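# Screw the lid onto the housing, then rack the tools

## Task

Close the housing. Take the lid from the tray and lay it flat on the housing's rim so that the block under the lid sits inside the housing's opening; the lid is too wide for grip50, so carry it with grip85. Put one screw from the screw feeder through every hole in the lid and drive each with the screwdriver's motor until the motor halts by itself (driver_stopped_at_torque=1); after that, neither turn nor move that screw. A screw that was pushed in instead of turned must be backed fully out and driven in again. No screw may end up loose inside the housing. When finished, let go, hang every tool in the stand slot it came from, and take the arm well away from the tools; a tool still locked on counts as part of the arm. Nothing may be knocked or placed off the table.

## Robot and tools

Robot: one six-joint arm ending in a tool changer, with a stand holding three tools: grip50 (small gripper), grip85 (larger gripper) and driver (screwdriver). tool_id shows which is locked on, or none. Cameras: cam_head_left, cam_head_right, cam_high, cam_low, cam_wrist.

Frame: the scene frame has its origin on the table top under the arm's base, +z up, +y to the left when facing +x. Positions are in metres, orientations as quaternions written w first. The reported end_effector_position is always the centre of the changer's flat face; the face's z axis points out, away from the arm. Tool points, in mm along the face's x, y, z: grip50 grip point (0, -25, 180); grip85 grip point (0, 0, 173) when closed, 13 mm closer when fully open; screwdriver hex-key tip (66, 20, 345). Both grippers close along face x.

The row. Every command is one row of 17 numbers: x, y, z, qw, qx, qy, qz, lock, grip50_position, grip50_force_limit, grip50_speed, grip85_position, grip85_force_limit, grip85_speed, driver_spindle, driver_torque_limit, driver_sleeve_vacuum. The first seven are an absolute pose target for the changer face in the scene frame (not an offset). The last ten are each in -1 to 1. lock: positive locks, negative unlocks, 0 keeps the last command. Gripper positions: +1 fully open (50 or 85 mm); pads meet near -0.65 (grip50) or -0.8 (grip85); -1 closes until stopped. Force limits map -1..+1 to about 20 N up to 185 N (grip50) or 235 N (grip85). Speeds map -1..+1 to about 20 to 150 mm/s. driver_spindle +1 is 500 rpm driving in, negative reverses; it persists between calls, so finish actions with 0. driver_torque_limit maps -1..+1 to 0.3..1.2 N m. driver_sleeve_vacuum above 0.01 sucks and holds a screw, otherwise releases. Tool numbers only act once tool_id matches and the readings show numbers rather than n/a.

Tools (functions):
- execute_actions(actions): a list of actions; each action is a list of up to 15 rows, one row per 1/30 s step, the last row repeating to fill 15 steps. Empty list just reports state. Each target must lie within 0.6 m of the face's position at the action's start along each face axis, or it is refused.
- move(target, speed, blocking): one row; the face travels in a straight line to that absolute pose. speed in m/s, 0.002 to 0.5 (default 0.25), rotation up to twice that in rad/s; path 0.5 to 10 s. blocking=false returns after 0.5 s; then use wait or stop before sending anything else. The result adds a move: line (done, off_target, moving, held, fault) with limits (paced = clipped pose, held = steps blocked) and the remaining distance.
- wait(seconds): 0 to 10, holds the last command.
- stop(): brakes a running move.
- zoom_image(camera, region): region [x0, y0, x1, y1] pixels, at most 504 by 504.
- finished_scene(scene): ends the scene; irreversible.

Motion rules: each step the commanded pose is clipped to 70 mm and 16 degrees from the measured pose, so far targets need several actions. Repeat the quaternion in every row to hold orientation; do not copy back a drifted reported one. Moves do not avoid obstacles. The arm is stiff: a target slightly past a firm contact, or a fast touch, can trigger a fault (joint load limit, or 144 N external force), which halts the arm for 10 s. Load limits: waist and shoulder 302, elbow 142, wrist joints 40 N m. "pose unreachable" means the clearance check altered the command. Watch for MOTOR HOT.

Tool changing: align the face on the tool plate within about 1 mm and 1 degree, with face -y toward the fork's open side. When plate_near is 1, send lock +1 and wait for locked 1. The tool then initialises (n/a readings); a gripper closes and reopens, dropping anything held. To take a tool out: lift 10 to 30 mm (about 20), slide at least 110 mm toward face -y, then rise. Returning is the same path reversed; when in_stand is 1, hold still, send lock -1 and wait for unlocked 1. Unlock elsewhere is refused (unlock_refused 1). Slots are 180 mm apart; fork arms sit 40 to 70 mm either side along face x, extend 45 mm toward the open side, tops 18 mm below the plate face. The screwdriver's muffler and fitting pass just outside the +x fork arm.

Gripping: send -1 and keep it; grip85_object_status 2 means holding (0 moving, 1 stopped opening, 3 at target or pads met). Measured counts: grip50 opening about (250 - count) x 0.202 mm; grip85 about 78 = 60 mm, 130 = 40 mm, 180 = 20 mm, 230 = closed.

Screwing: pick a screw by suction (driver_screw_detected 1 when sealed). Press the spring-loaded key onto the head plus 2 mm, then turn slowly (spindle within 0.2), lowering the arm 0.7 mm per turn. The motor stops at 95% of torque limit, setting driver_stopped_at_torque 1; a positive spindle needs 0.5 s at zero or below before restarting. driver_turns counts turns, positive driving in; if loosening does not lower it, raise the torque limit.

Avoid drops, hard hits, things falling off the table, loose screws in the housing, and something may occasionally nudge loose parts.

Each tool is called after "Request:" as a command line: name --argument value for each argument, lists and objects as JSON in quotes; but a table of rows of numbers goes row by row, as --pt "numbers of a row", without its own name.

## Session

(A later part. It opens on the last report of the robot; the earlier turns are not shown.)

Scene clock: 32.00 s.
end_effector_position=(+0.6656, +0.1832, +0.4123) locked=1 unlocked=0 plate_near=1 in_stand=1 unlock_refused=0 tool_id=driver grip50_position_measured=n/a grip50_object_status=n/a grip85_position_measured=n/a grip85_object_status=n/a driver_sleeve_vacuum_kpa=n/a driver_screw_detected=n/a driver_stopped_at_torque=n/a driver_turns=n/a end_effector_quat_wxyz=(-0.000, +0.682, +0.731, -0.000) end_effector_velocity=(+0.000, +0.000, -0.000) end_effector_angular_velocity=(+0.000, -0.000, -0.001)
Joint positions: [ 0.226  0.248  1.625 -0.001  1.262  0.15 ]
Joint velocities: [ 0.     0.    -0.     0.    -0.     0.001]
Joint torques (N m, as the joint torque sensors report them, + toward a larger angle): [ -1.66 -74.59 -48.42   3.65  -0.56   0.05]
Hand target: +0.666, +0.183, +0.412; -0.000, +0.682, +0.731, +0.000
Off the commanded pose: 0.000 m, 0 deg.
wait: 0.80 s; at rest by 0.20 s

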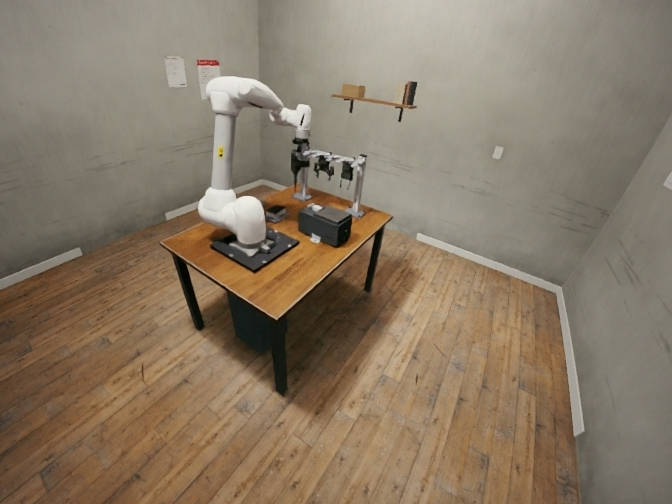

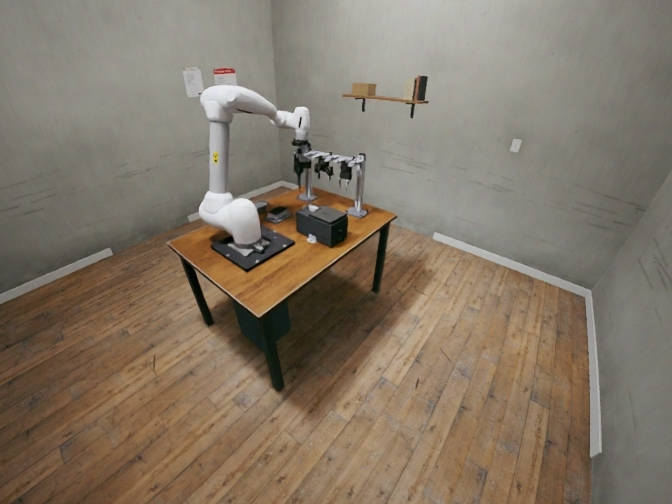

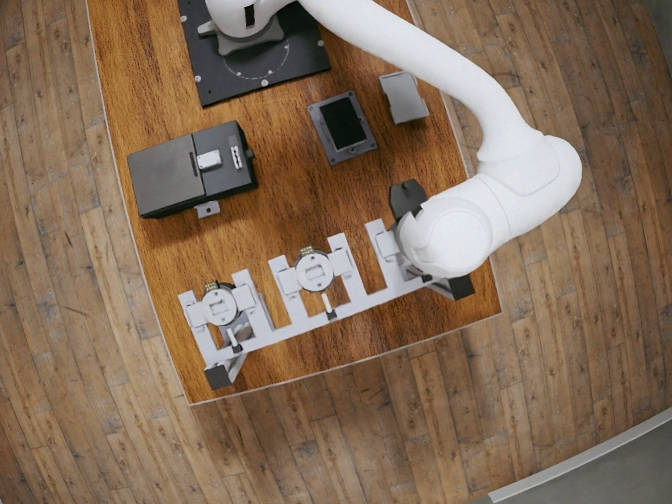

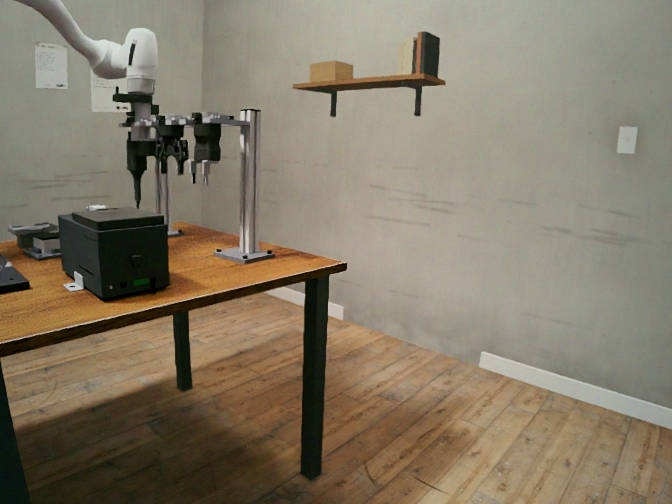

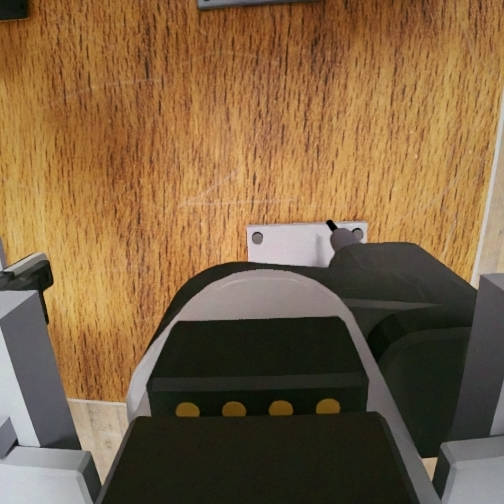

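Request:
move --target '[0.6656,0.1832,0.432,0,0.682,0.7314,0,0,1,0,0,1,0,0,0,0,0]' --speed 0.08

Request:
move --target '[0.5409,0.1745,0.432,0,0.682,0.7314,0,0,1,0,0,1,0,0,0,0,0]' --speed 0.18

Request:
move --target '[0.388,-0.155,0.54,0,0.682,0.7314,0,0,1,0,0,1,0,0,0,0,0]' --speed 0.35

Request:
zoom_image --camera "cam_wrist" --region '[270, 170, 360, 260]'

Scene clock: 33.03 s.
end_effector_position=(+0.6656, +0.1832, +0.4319) locked=1 unlocked=0 plate_near=1 in_stand=0 unlock_refused=0 tool_id=driver grip50_position_measured=n/a grip50_object_status=n/a grip85_position_measured=n/a grip85_object_status=n/a driver_sleeve_vacuum_kpa=0 driver_screw_detected=0 driver_stopped_at_torque=0 driver_turns=0.00 end_effector_quat_wxyz=(+0.000, +0.682, +0.731, -0.000) end_effector_velocity=(-0.000, +0.000, +0.001) end_effector_angular_velocity=(-0.001, +0.000, +0.001)
Joint positions: [ 0.226  0.239  1.6   -0.001  1.296  0.15 ]
Joint velocities: [ 0.    -0.001 -0.001 -0.001  0.002 -0.001]
Joint torques (N m, as the joint torque sensors report them, + toward a larger angle): [  0.04 -88.77 -59.64   4.74  -0.65  -0.03]
Hand target: +0.666, +0.183, +0.432; +0.000, +0.682, +0.731, -0.000
Off the commanded pose: 0.000 m, 0 deg.
move: done

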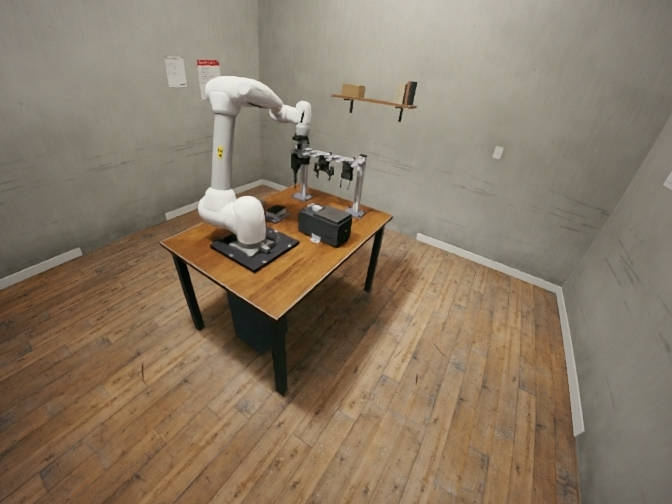

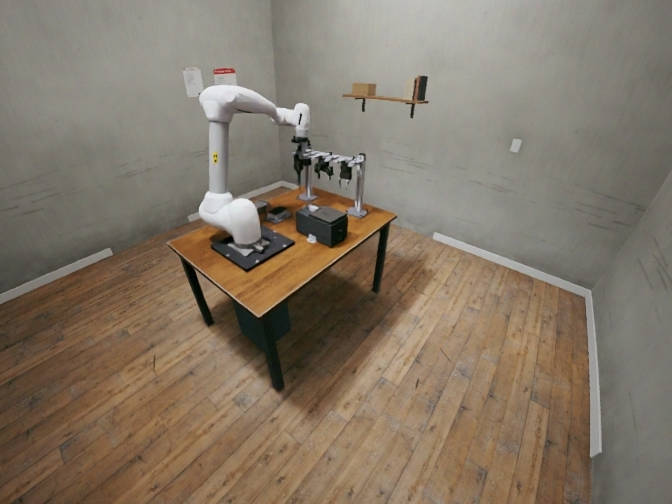

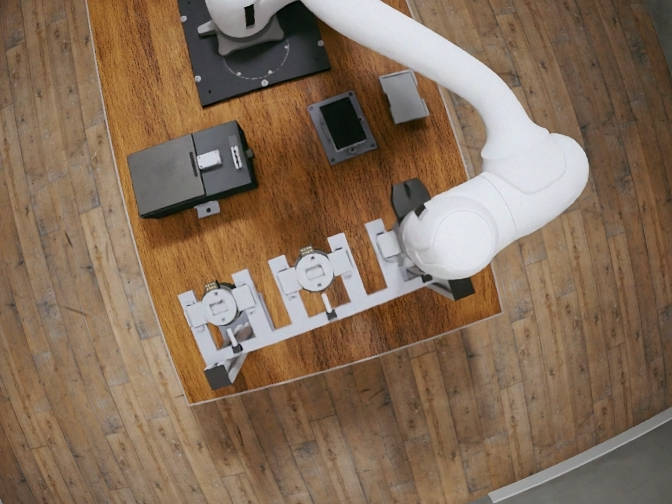

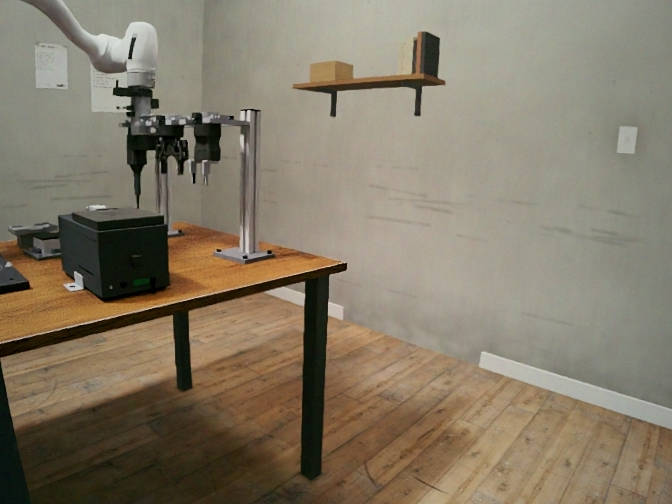

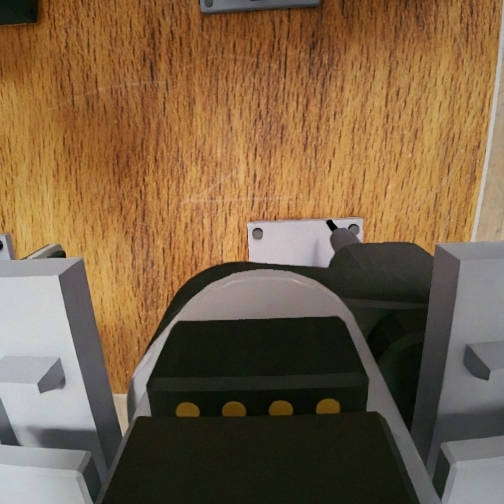

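Scene clock: 34.10 s.
end_effector_position=(+0.5410, +0.1744, +0.4319) locked=1 unlocked=0 plate_near=1 in_stand=0 unlock_refused=0 tool_id=driver grip50_position_measured=n/a grip50_object_status=n/a grip85_position_measured=n/a grip85_object_status=n/a driver_sleeve_vacuum_kpa=0 driver_screw_detected=0 driver_stopped_at_torque=0 driver_turns=0.00 end_effector_quat_wxyz=(-0.000, +0.682, +0.731, +0.000) end_effector_velocity=(-0.000, +0.000, -0.000) end_effector_angular_velocity=(-0.001, -0.000, +0.001)
Joint positions: [ 0.259  0.048  1.824 -0.001  1.263  0.183]
Joint velocities: [ 0.001 -0.001  0.001 -0.001 -0.    -0.   ]
Joint torques (N m, as the joint torque sensors report them, + toward a larger angle): [  0.47 -61.07 -59.71   5.04  -0.74   0.09]
Hand target: +0.541, +0.174, +0.432; -0.000, +0.682, +0.731, +0.000
Off the commanded pose: 0.000 m, 0 deg.
move: done

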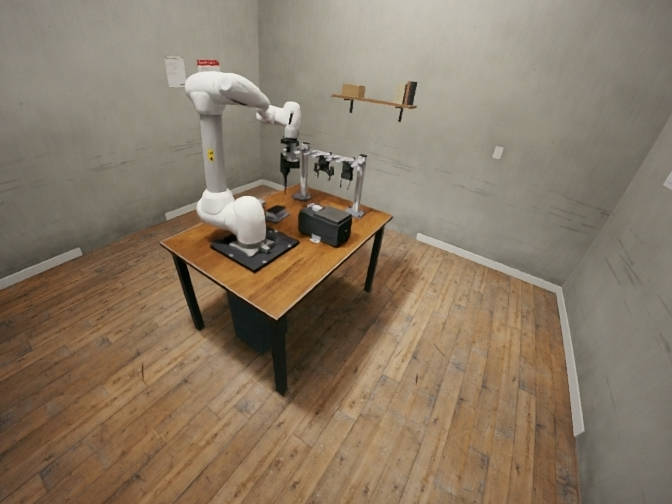

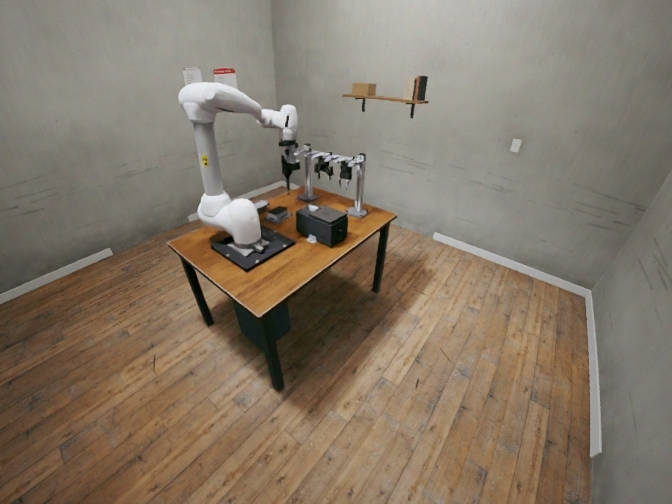

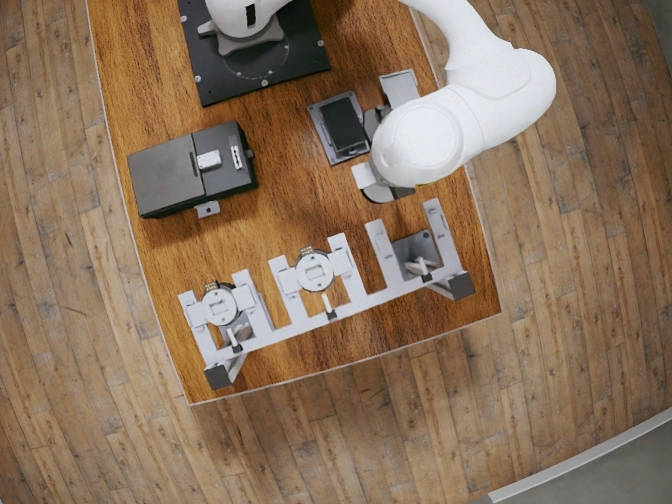

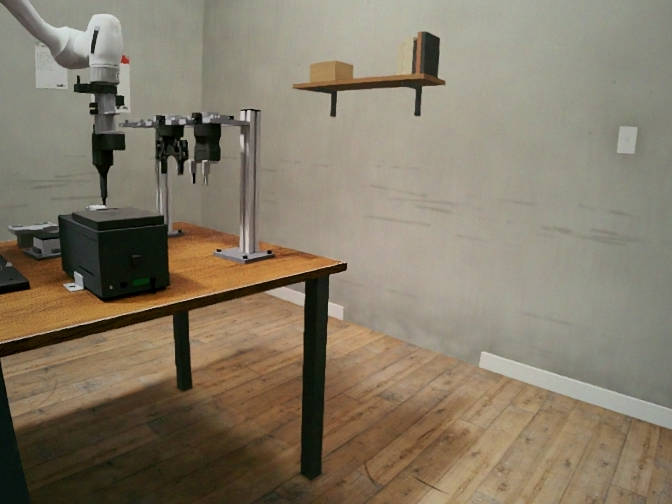

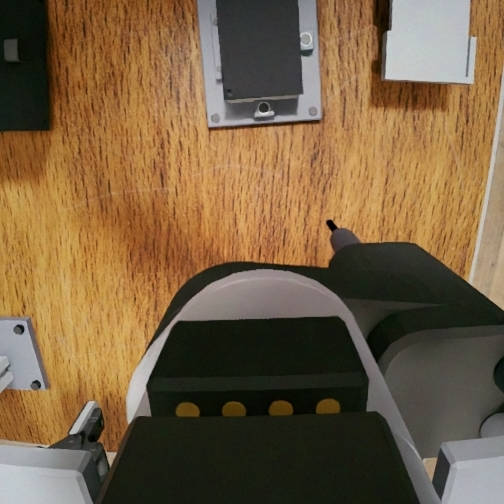

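Scene clock: 35.70 s.
end_effector_position=(+0.3879, -0.1550, +0.5401) locked=1 unlocked=0 plate_near=1 in_stand=0 unlock_refused=0 tool_id=driver grip50_position_measured=n/a grip50_object_status=n/a grip85_position_measured=n/a grip85_object_status=n/a driver_sleeve_vacuum_kpa=0 driver_screw_detected=0 driver_stopped_at_torque=0 driver_turns=0.00 end_effector_quat_wxyz=(+0.000, +0.682, +0.731, -0.000) end_effector_velocity=(+0.000, -0.001, -0.000) end_effector_angular_velocity=(+0.001, +0.000, -0.001)
Joint positions: [-0.462 -0.237  1.883  0.003  1.489 -0.538]
Joint velocities: [-0.002  0.001 -0.001  0.001 -0.    -0.001]
Joint torques (N m, as the joint torque sensors report them, + toward a larger angle): [  0.21 -30.3  -61.45   5.17  -0.17  -0.14]
Hand target: +0.388, -0.155, +0.540; +0.000, +0.682, +0.731, -0.000
Off the commanded pose: 0.000 m, 0 deg.
move: done

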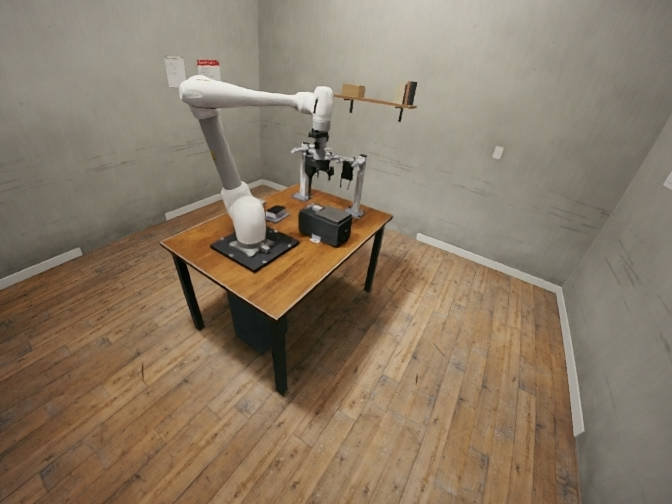

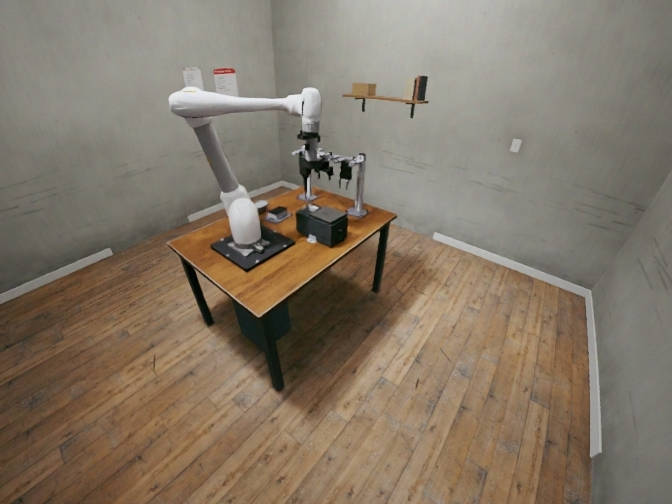

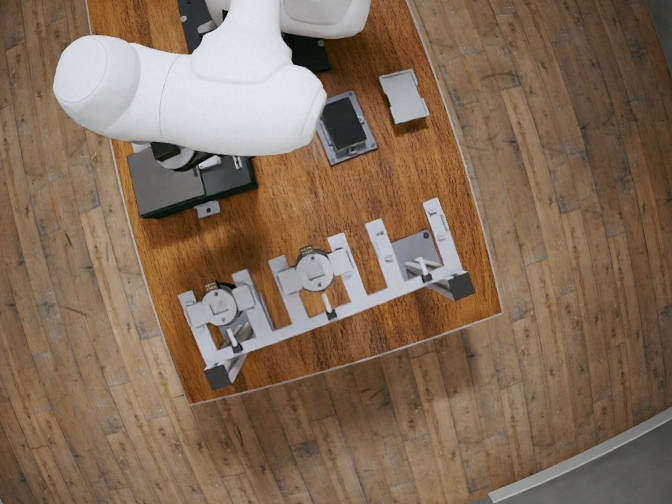

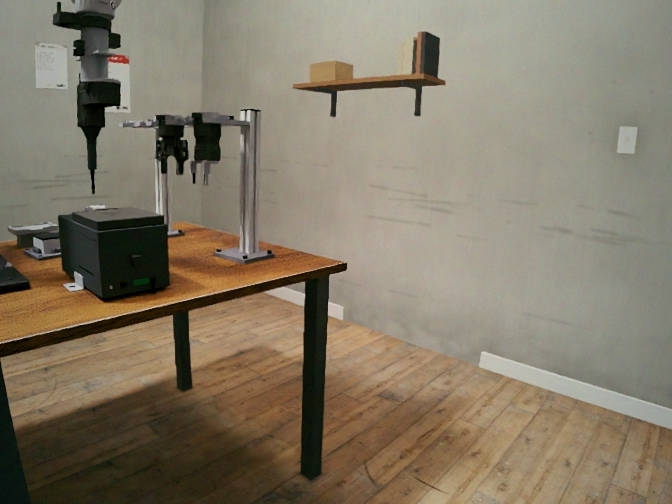

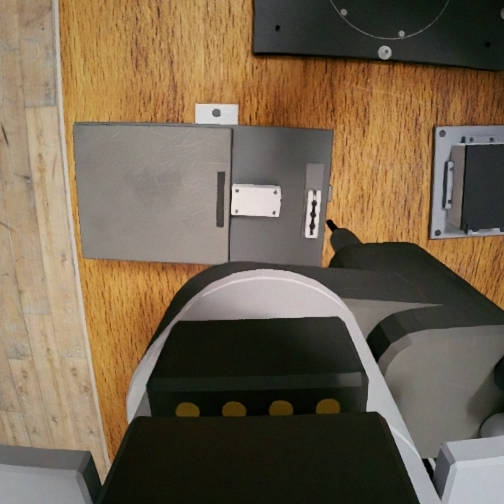

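Region (270, 170, 360, 260) of cam_wrist's 504x504 image, scaled by 5.600, with more detail than that image has.

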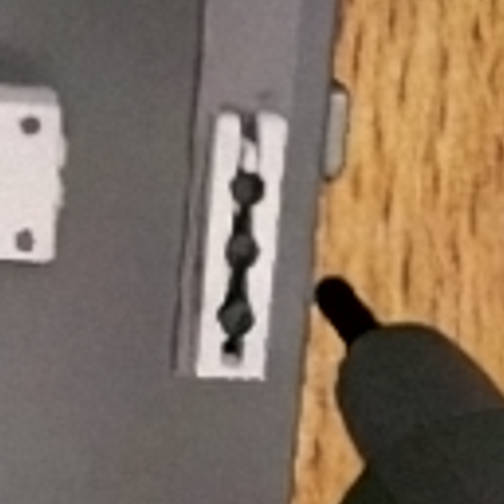

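Request:
move --target '[0.3753,-0.1598,0.516,0,0.682,0.7314,0,0,1,0,0,1,0,0,0,0.3,1]' --speed 0.08

Request:
zoom_image --camera "cam_wrist" --region '[305, 200, 345, 240]'

Request:
zoom_image --camera "cam_low" --region '[70, 180, 120, 230]'

Scene clock: 37.07 s.
end_effector_position=(+0.3754, -0.1598, +0.5160) locked=1 unlocked=0 plate_near=1 in_stand=0 unlock_refused=0 tool_id=driver grip50_position_measured=n/a grip50_object_status=n/a grip85_position_measured=n/a grip85_object_status=n/a driver_sleeve_vacuum_kpa=14 driver_screw_detected=0 driver_stopped_at_torque=0 driver_turns=0.00 end_effector_quat_wxyz=(-0.000, +0.682, +0.731, -0.000) end_effector_velocity=(-0.000, -0.000, -0.000) end_effector_angular_velocity=(+0.001, +0.000, -0.001)
Joint positions: [-0.487 -0.249  1.936  0.003  1.449 -0.563]
Joint velocities: [-0.001 -0.     0.001  0.001  0.     0.   ]
Joint torques (N m, as the joint torque sensors report them, + toward a larger angle): [ -1.06 -28.66 -61.29   5.09  -0.33   0.04]
Hand target: +0.375, -0.160, +0.516; -0.000, +0.682, +0.731, -0.000
Off the commanded pose: 0.000 m, 0 deg.
move: done

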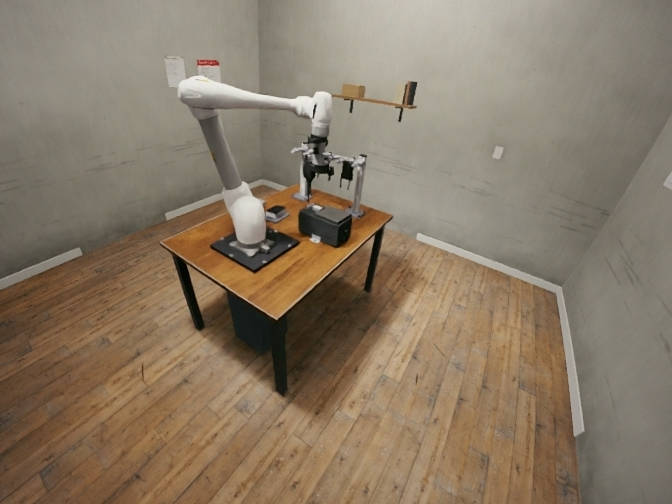

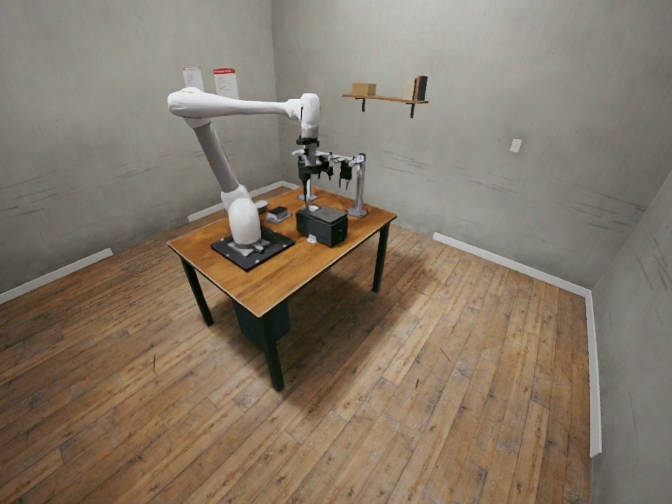

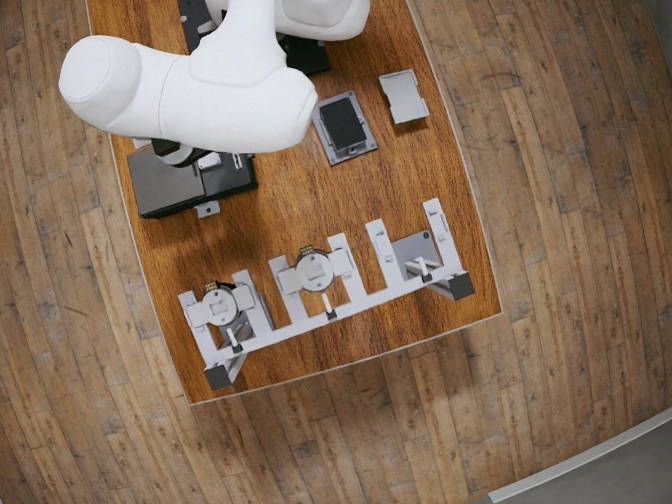

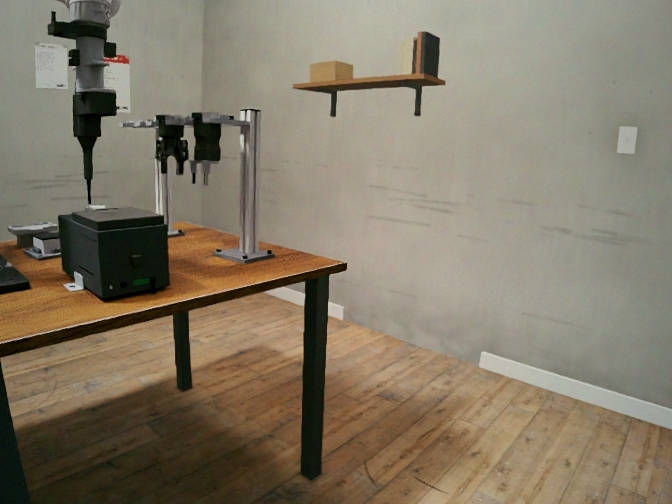

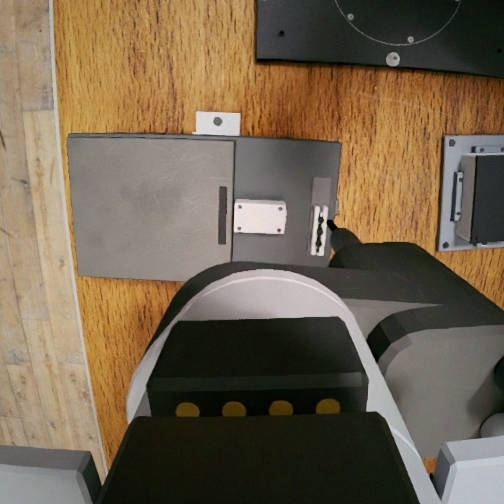

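Region (305, 200, 345, 240) of cam_wrist's 504x504 image, scaled by 12.600, with more detail than that image has.

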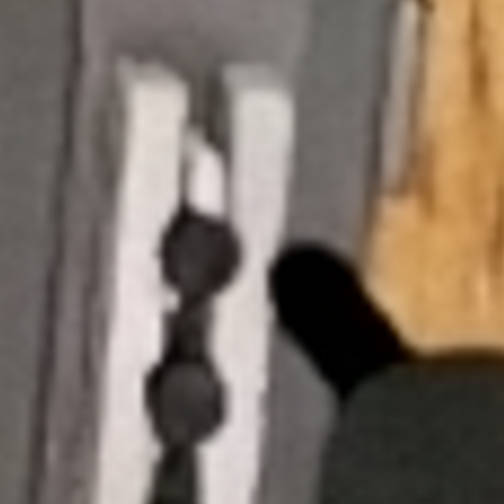

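Region (70, 180, 120, 230) of cam_low's 672x504 image, scaled by 10.080, with more detail than that image has.

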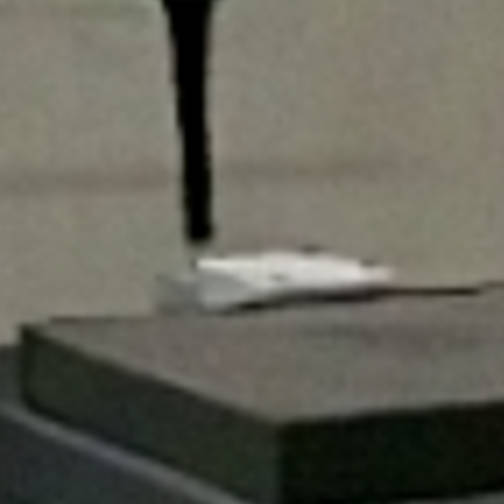

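Request:
move --target '[0.3754,-0.1671,0.5155,0,0.682,0.7314,0,0,1,0,0,1,0,0,0,0.3,1]' --speed 0.04

Request:
move --target '[0.3754,-0.1671,0.5085,0,0.682,0.7314,0,0,1,0,0,1,0,0,0.15,0.3,1]' --speed 0.012

Request:
execute_actions --actions '[[[0.3754,-0.1671,0.5082,0,0.682,0.7314,0,0,1,0,0,1,0,0,0.15,0.3,1],[0.3754,-0.1671,0.5082,0,0.682,0.7314,0,0,1,0,0,1,0,0,0.15,0.3,1],[0.3754,-0.1671,0.5082,0,0.682,0.7314,0,0,1,0,0,1,0,0,0.15,0.3,1],[0.3754,-0.1671,0.5082,0,0.682,0.7314,0,0,1,0,0,1,0,0,0.15,0.3,1],[0.3754,-0.1671,0.5082,0,0.682,0.7314,0,0,1,0,0,1,0,0,0.15,0.3,1],[0.3754,-0.1671,0.5082,0,0.682,0.7314,0,0,1,0,0,1,0,0,0.15,0.3,1],[0.3754,-0.1671,0.5082,0,0.682,0.7314,0,0,1,0,0,1,0,0,0.15,0.3,1],[0.3754,-0.1671,0.5082,0,0.682,0.7314,0,0,1,0,0,1,0,0,0.15,0.3,1],[0.3754,-0.1671,0.5082,0,0.682,0.7314,0,0,1,0,0,1,0,0,0.15,0.3,1],[0.3754,-0.1671,0.5082,0,0.682,0.7314,0,0,1,0,0,1,0,0,0,0.3,1]]]'

Request:
zoom_image --camera "cam_wrist" --region '[305, 200, 345, 240]'

Scene clock: 38.20 s.
end_effector_position=(+0.3754, -0.1671, +0.5155) locked=1 unlocked=0 plate_near=1 in_stand=0 unlock_refused=0 tool_id=driver grip50_position_measured=n/a grip50_object_status=n/a grip85_position_measured=n/a grip85_object_status=n/a driver_sleeve_vacuum_kpa=14 driver_screw_detected=0 driver_stopped_at_torque=0 driver_turns=0.00 end_effector_quat_wxyz=(+0.000, +0.682, +0.731, +0.000) end_effector_velocity=(+0.000, -0.000, +0.000) end_effector_angular_velocity=(-0.001, +0.001, -0.000)
Joint positions: [-0.502 -0.244  1.933  0.003  1.447 -0.579]
Joint velocities: [-0.     0.001 -0.001 -0.001  0.    -0.   ]
Joint torques (N m, as the joint torque sensors report them, + toward a larger angle): [ -1.46 -27.3  -60.96   5.19  -0.15   0.17]
Hand target: +0.375, -0.167, +0.516; -0.000, +0.682, +0.731, -0.000
Off the commanded pose: 0.000 m, 0 deg.
move: done

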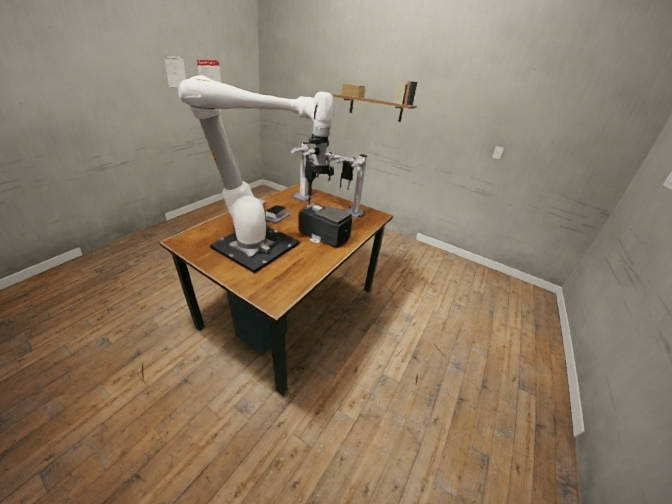

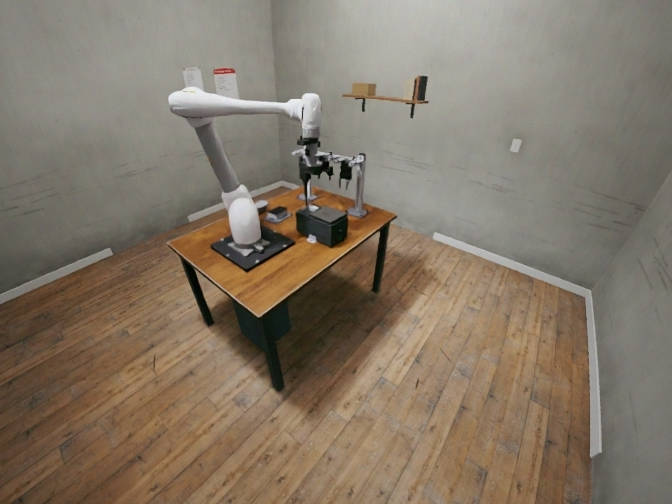

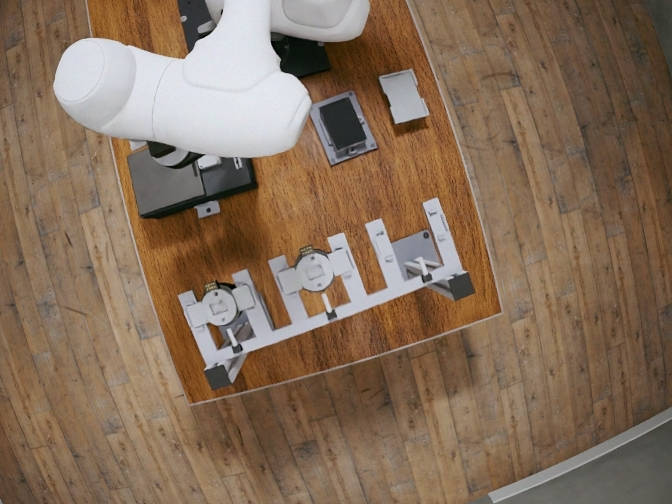

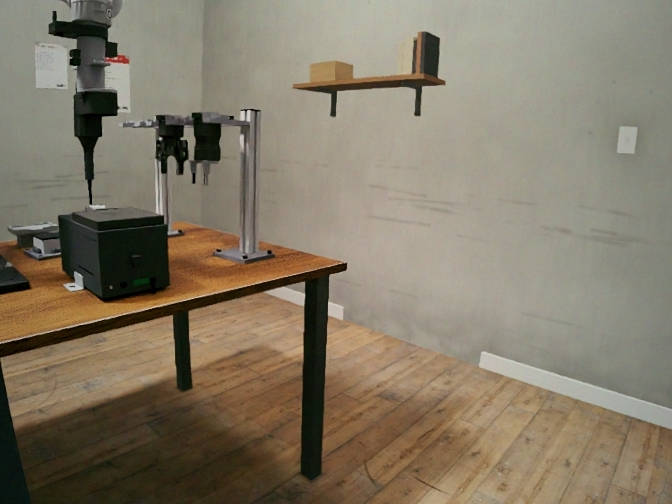

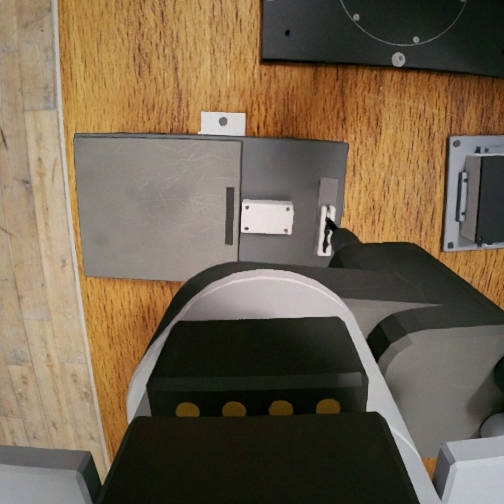

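Scene clock: 39.00 s.
end_effector_position=(+0.3754, -0.1671, +0.5085) locked=1 unlocked=0 plate_near=1 in_stand=0 unlock_refused=0 tool_id=driver grip50_position_measured=n/a grip50_object_status=n/a grip85_position_measured=n/a grip85_object_status=n/a driver_sleeve_vacuum_kpa=39 driver_screw_detected=1 driver_stopped_at_torque=0 driver_turns=0.97 end_effector_quat_wxyz=(-0.000, +0.682, +0.731, +0.000) end_effector_velocity=(+0.000, +0.000, -0.000) end_effector_angular_velocity=(+0.001, -0.000, +0.000)
Joint positions: [-0.503 -0.242  1.944  0.003  1.434 -0.579]
Joint velocities: [ 0.     0.     0.     0.001 -0.    -0.   ]
Joint torques (N m, as the joint torque sensors report them, + toward a larger angle): [  0.03 -26.62 -58.08   5.31  -0.36   0.07]
Hand target: +0.375, -0.167, +0.508; -0.000, +0.682, +0.731, +0.000
Off the commanded pose: 0.000 m, 0 deg.
move: done

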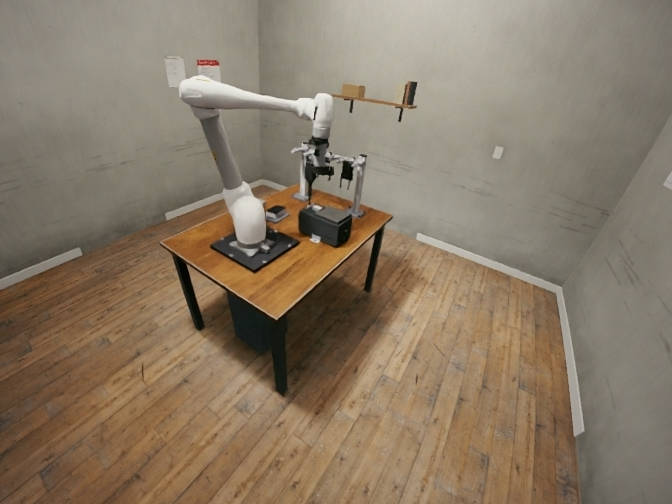

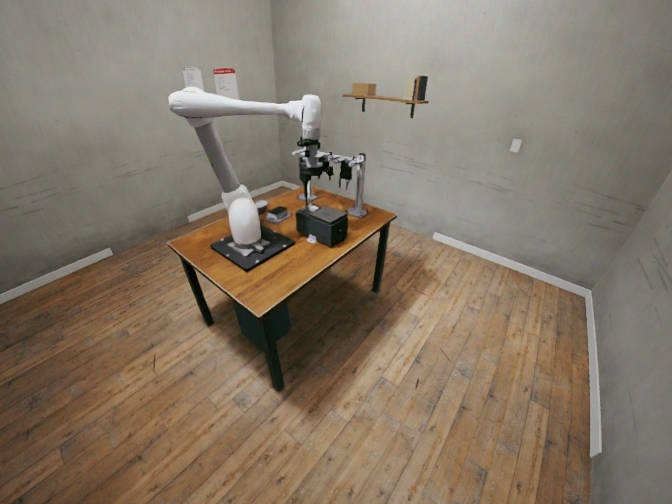

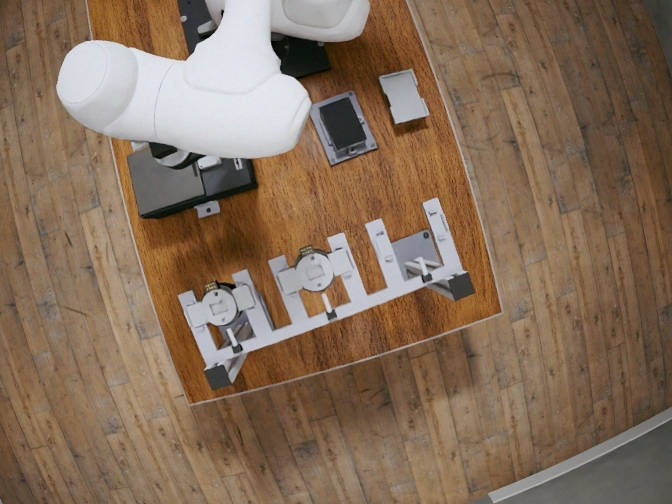

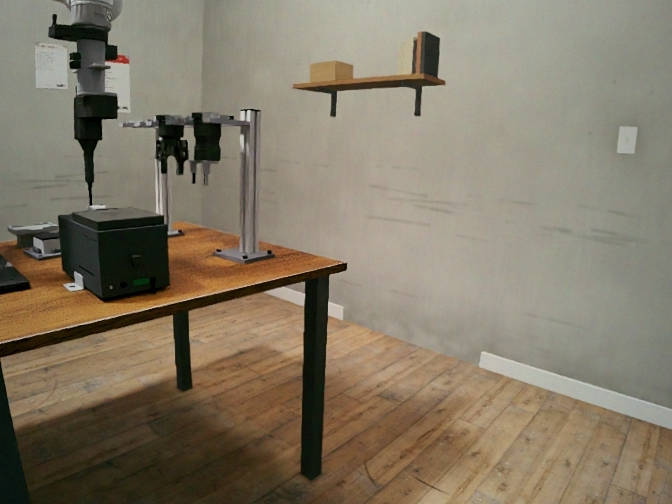

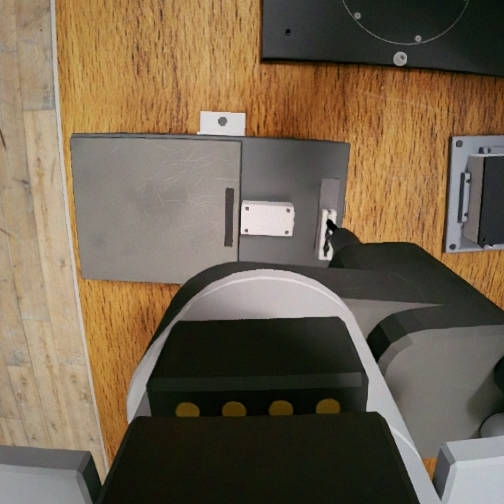

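Scene clock: 39.50 s.
end_effector_position=(+0.3754, -0.1671, +0.5082) locked=1 unlocked=0 plate_near=1 in_stand=0 unlock_refused=0 tool_id=driver grip50_position_measured=n/a grip50_object_status=n/a grip85_position_measured=n/a grip85_object_status=n/a driver_sleeve_vacuum_kpa=40 driver_screw_detected=1 driver_stopped_at_torque=0 driver_turns=1.35 end_effector_quat_wxyz=(-0.000, +0.682, +0.731, +0.000) end_effector_velocity=(+0.000, -0.000, -0.000) end_effector_angular_velocity=(-0.001, -0.001, +0.002)
Joint positions: [-0.503 -0.242  1.945  0.003  1.434 -0.579]
Joint velocities: [ 0.     0.     0.    -0.001 -0.001 -0.001]
Joint torques (N m, as the joint torque sensors report them, + toward a larger angle): [  0.36 -28.6  -57.79   5.51  -0.53  -0.02]
Hand target: +0.375, -0.167, +0.508; -0.000, +0.682, +0.731, +0.000
Off the commanded pose: 0.000 m, 0 deg.
Step readings (end_effector_position):
0: (+0.3754, -0.1671, +0.5085)
1: (+0.3754, -0.1671, +0.5085)
2: (+0.3754, -0.1671, +0.5084)
4: (+0.3754, -0.1671, +0.5082)
8: (+0.3754, -0.1671, +0.5082)
15: end_effector_position above

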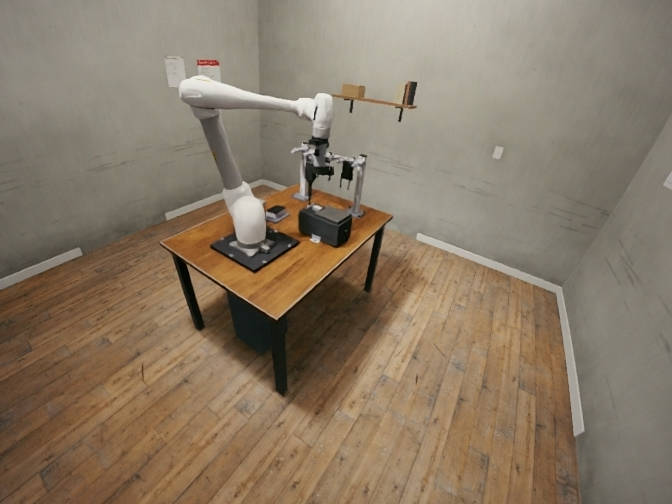

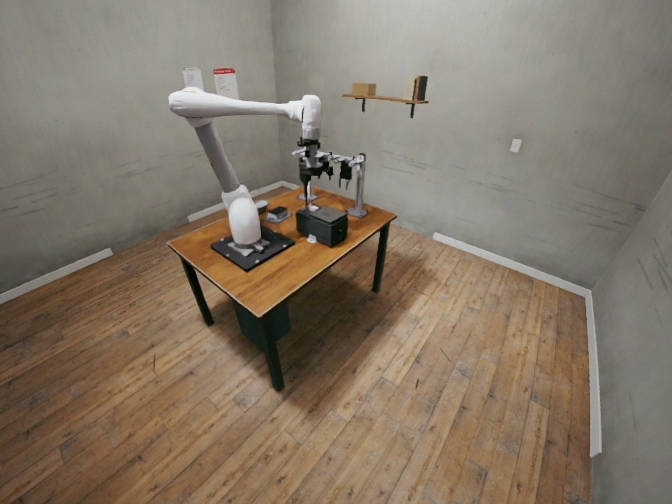

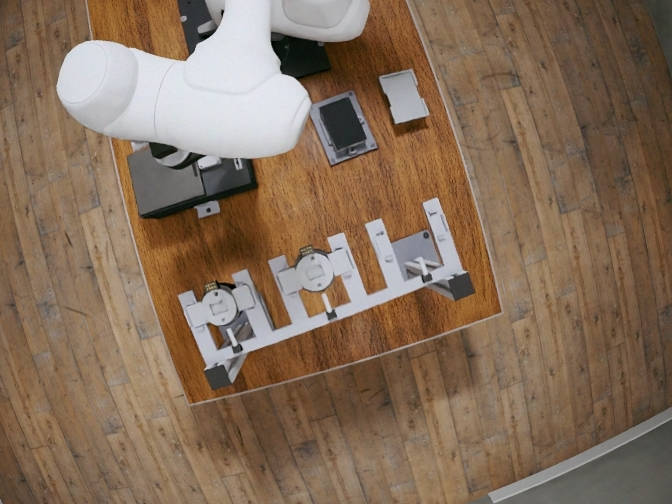

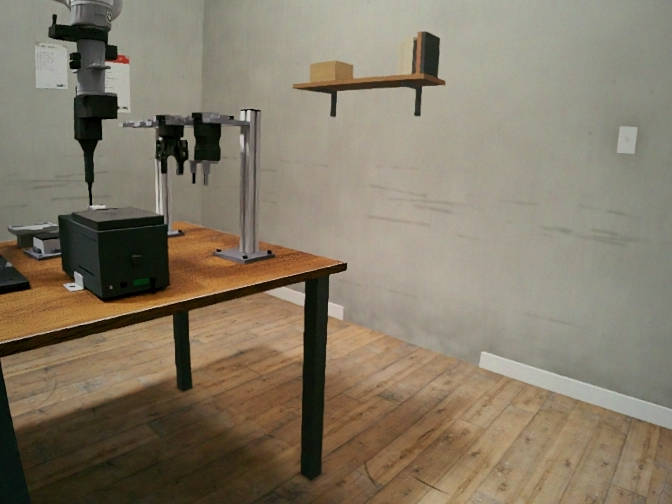

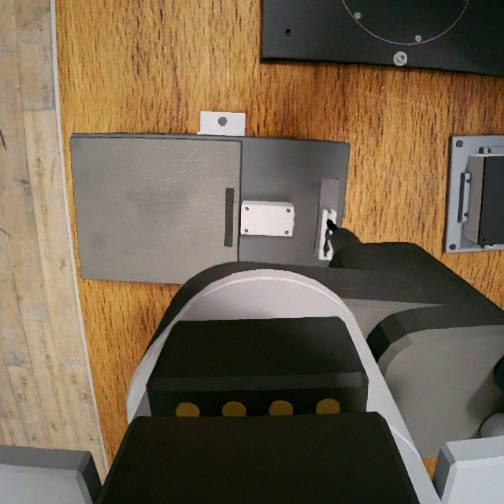

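Region (305, 200, 345, 240) of cam_wrist's 504x504 image, scaled by 12.600, with more detail than that image has.

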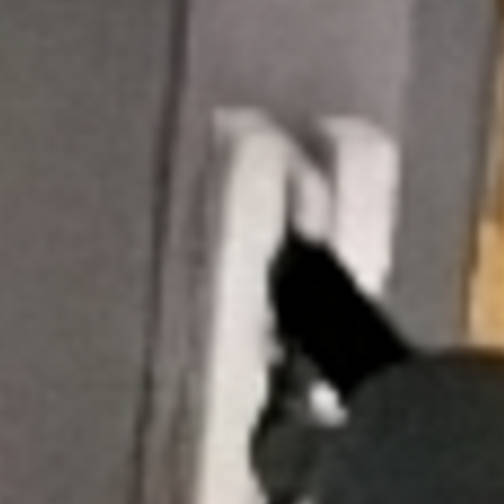

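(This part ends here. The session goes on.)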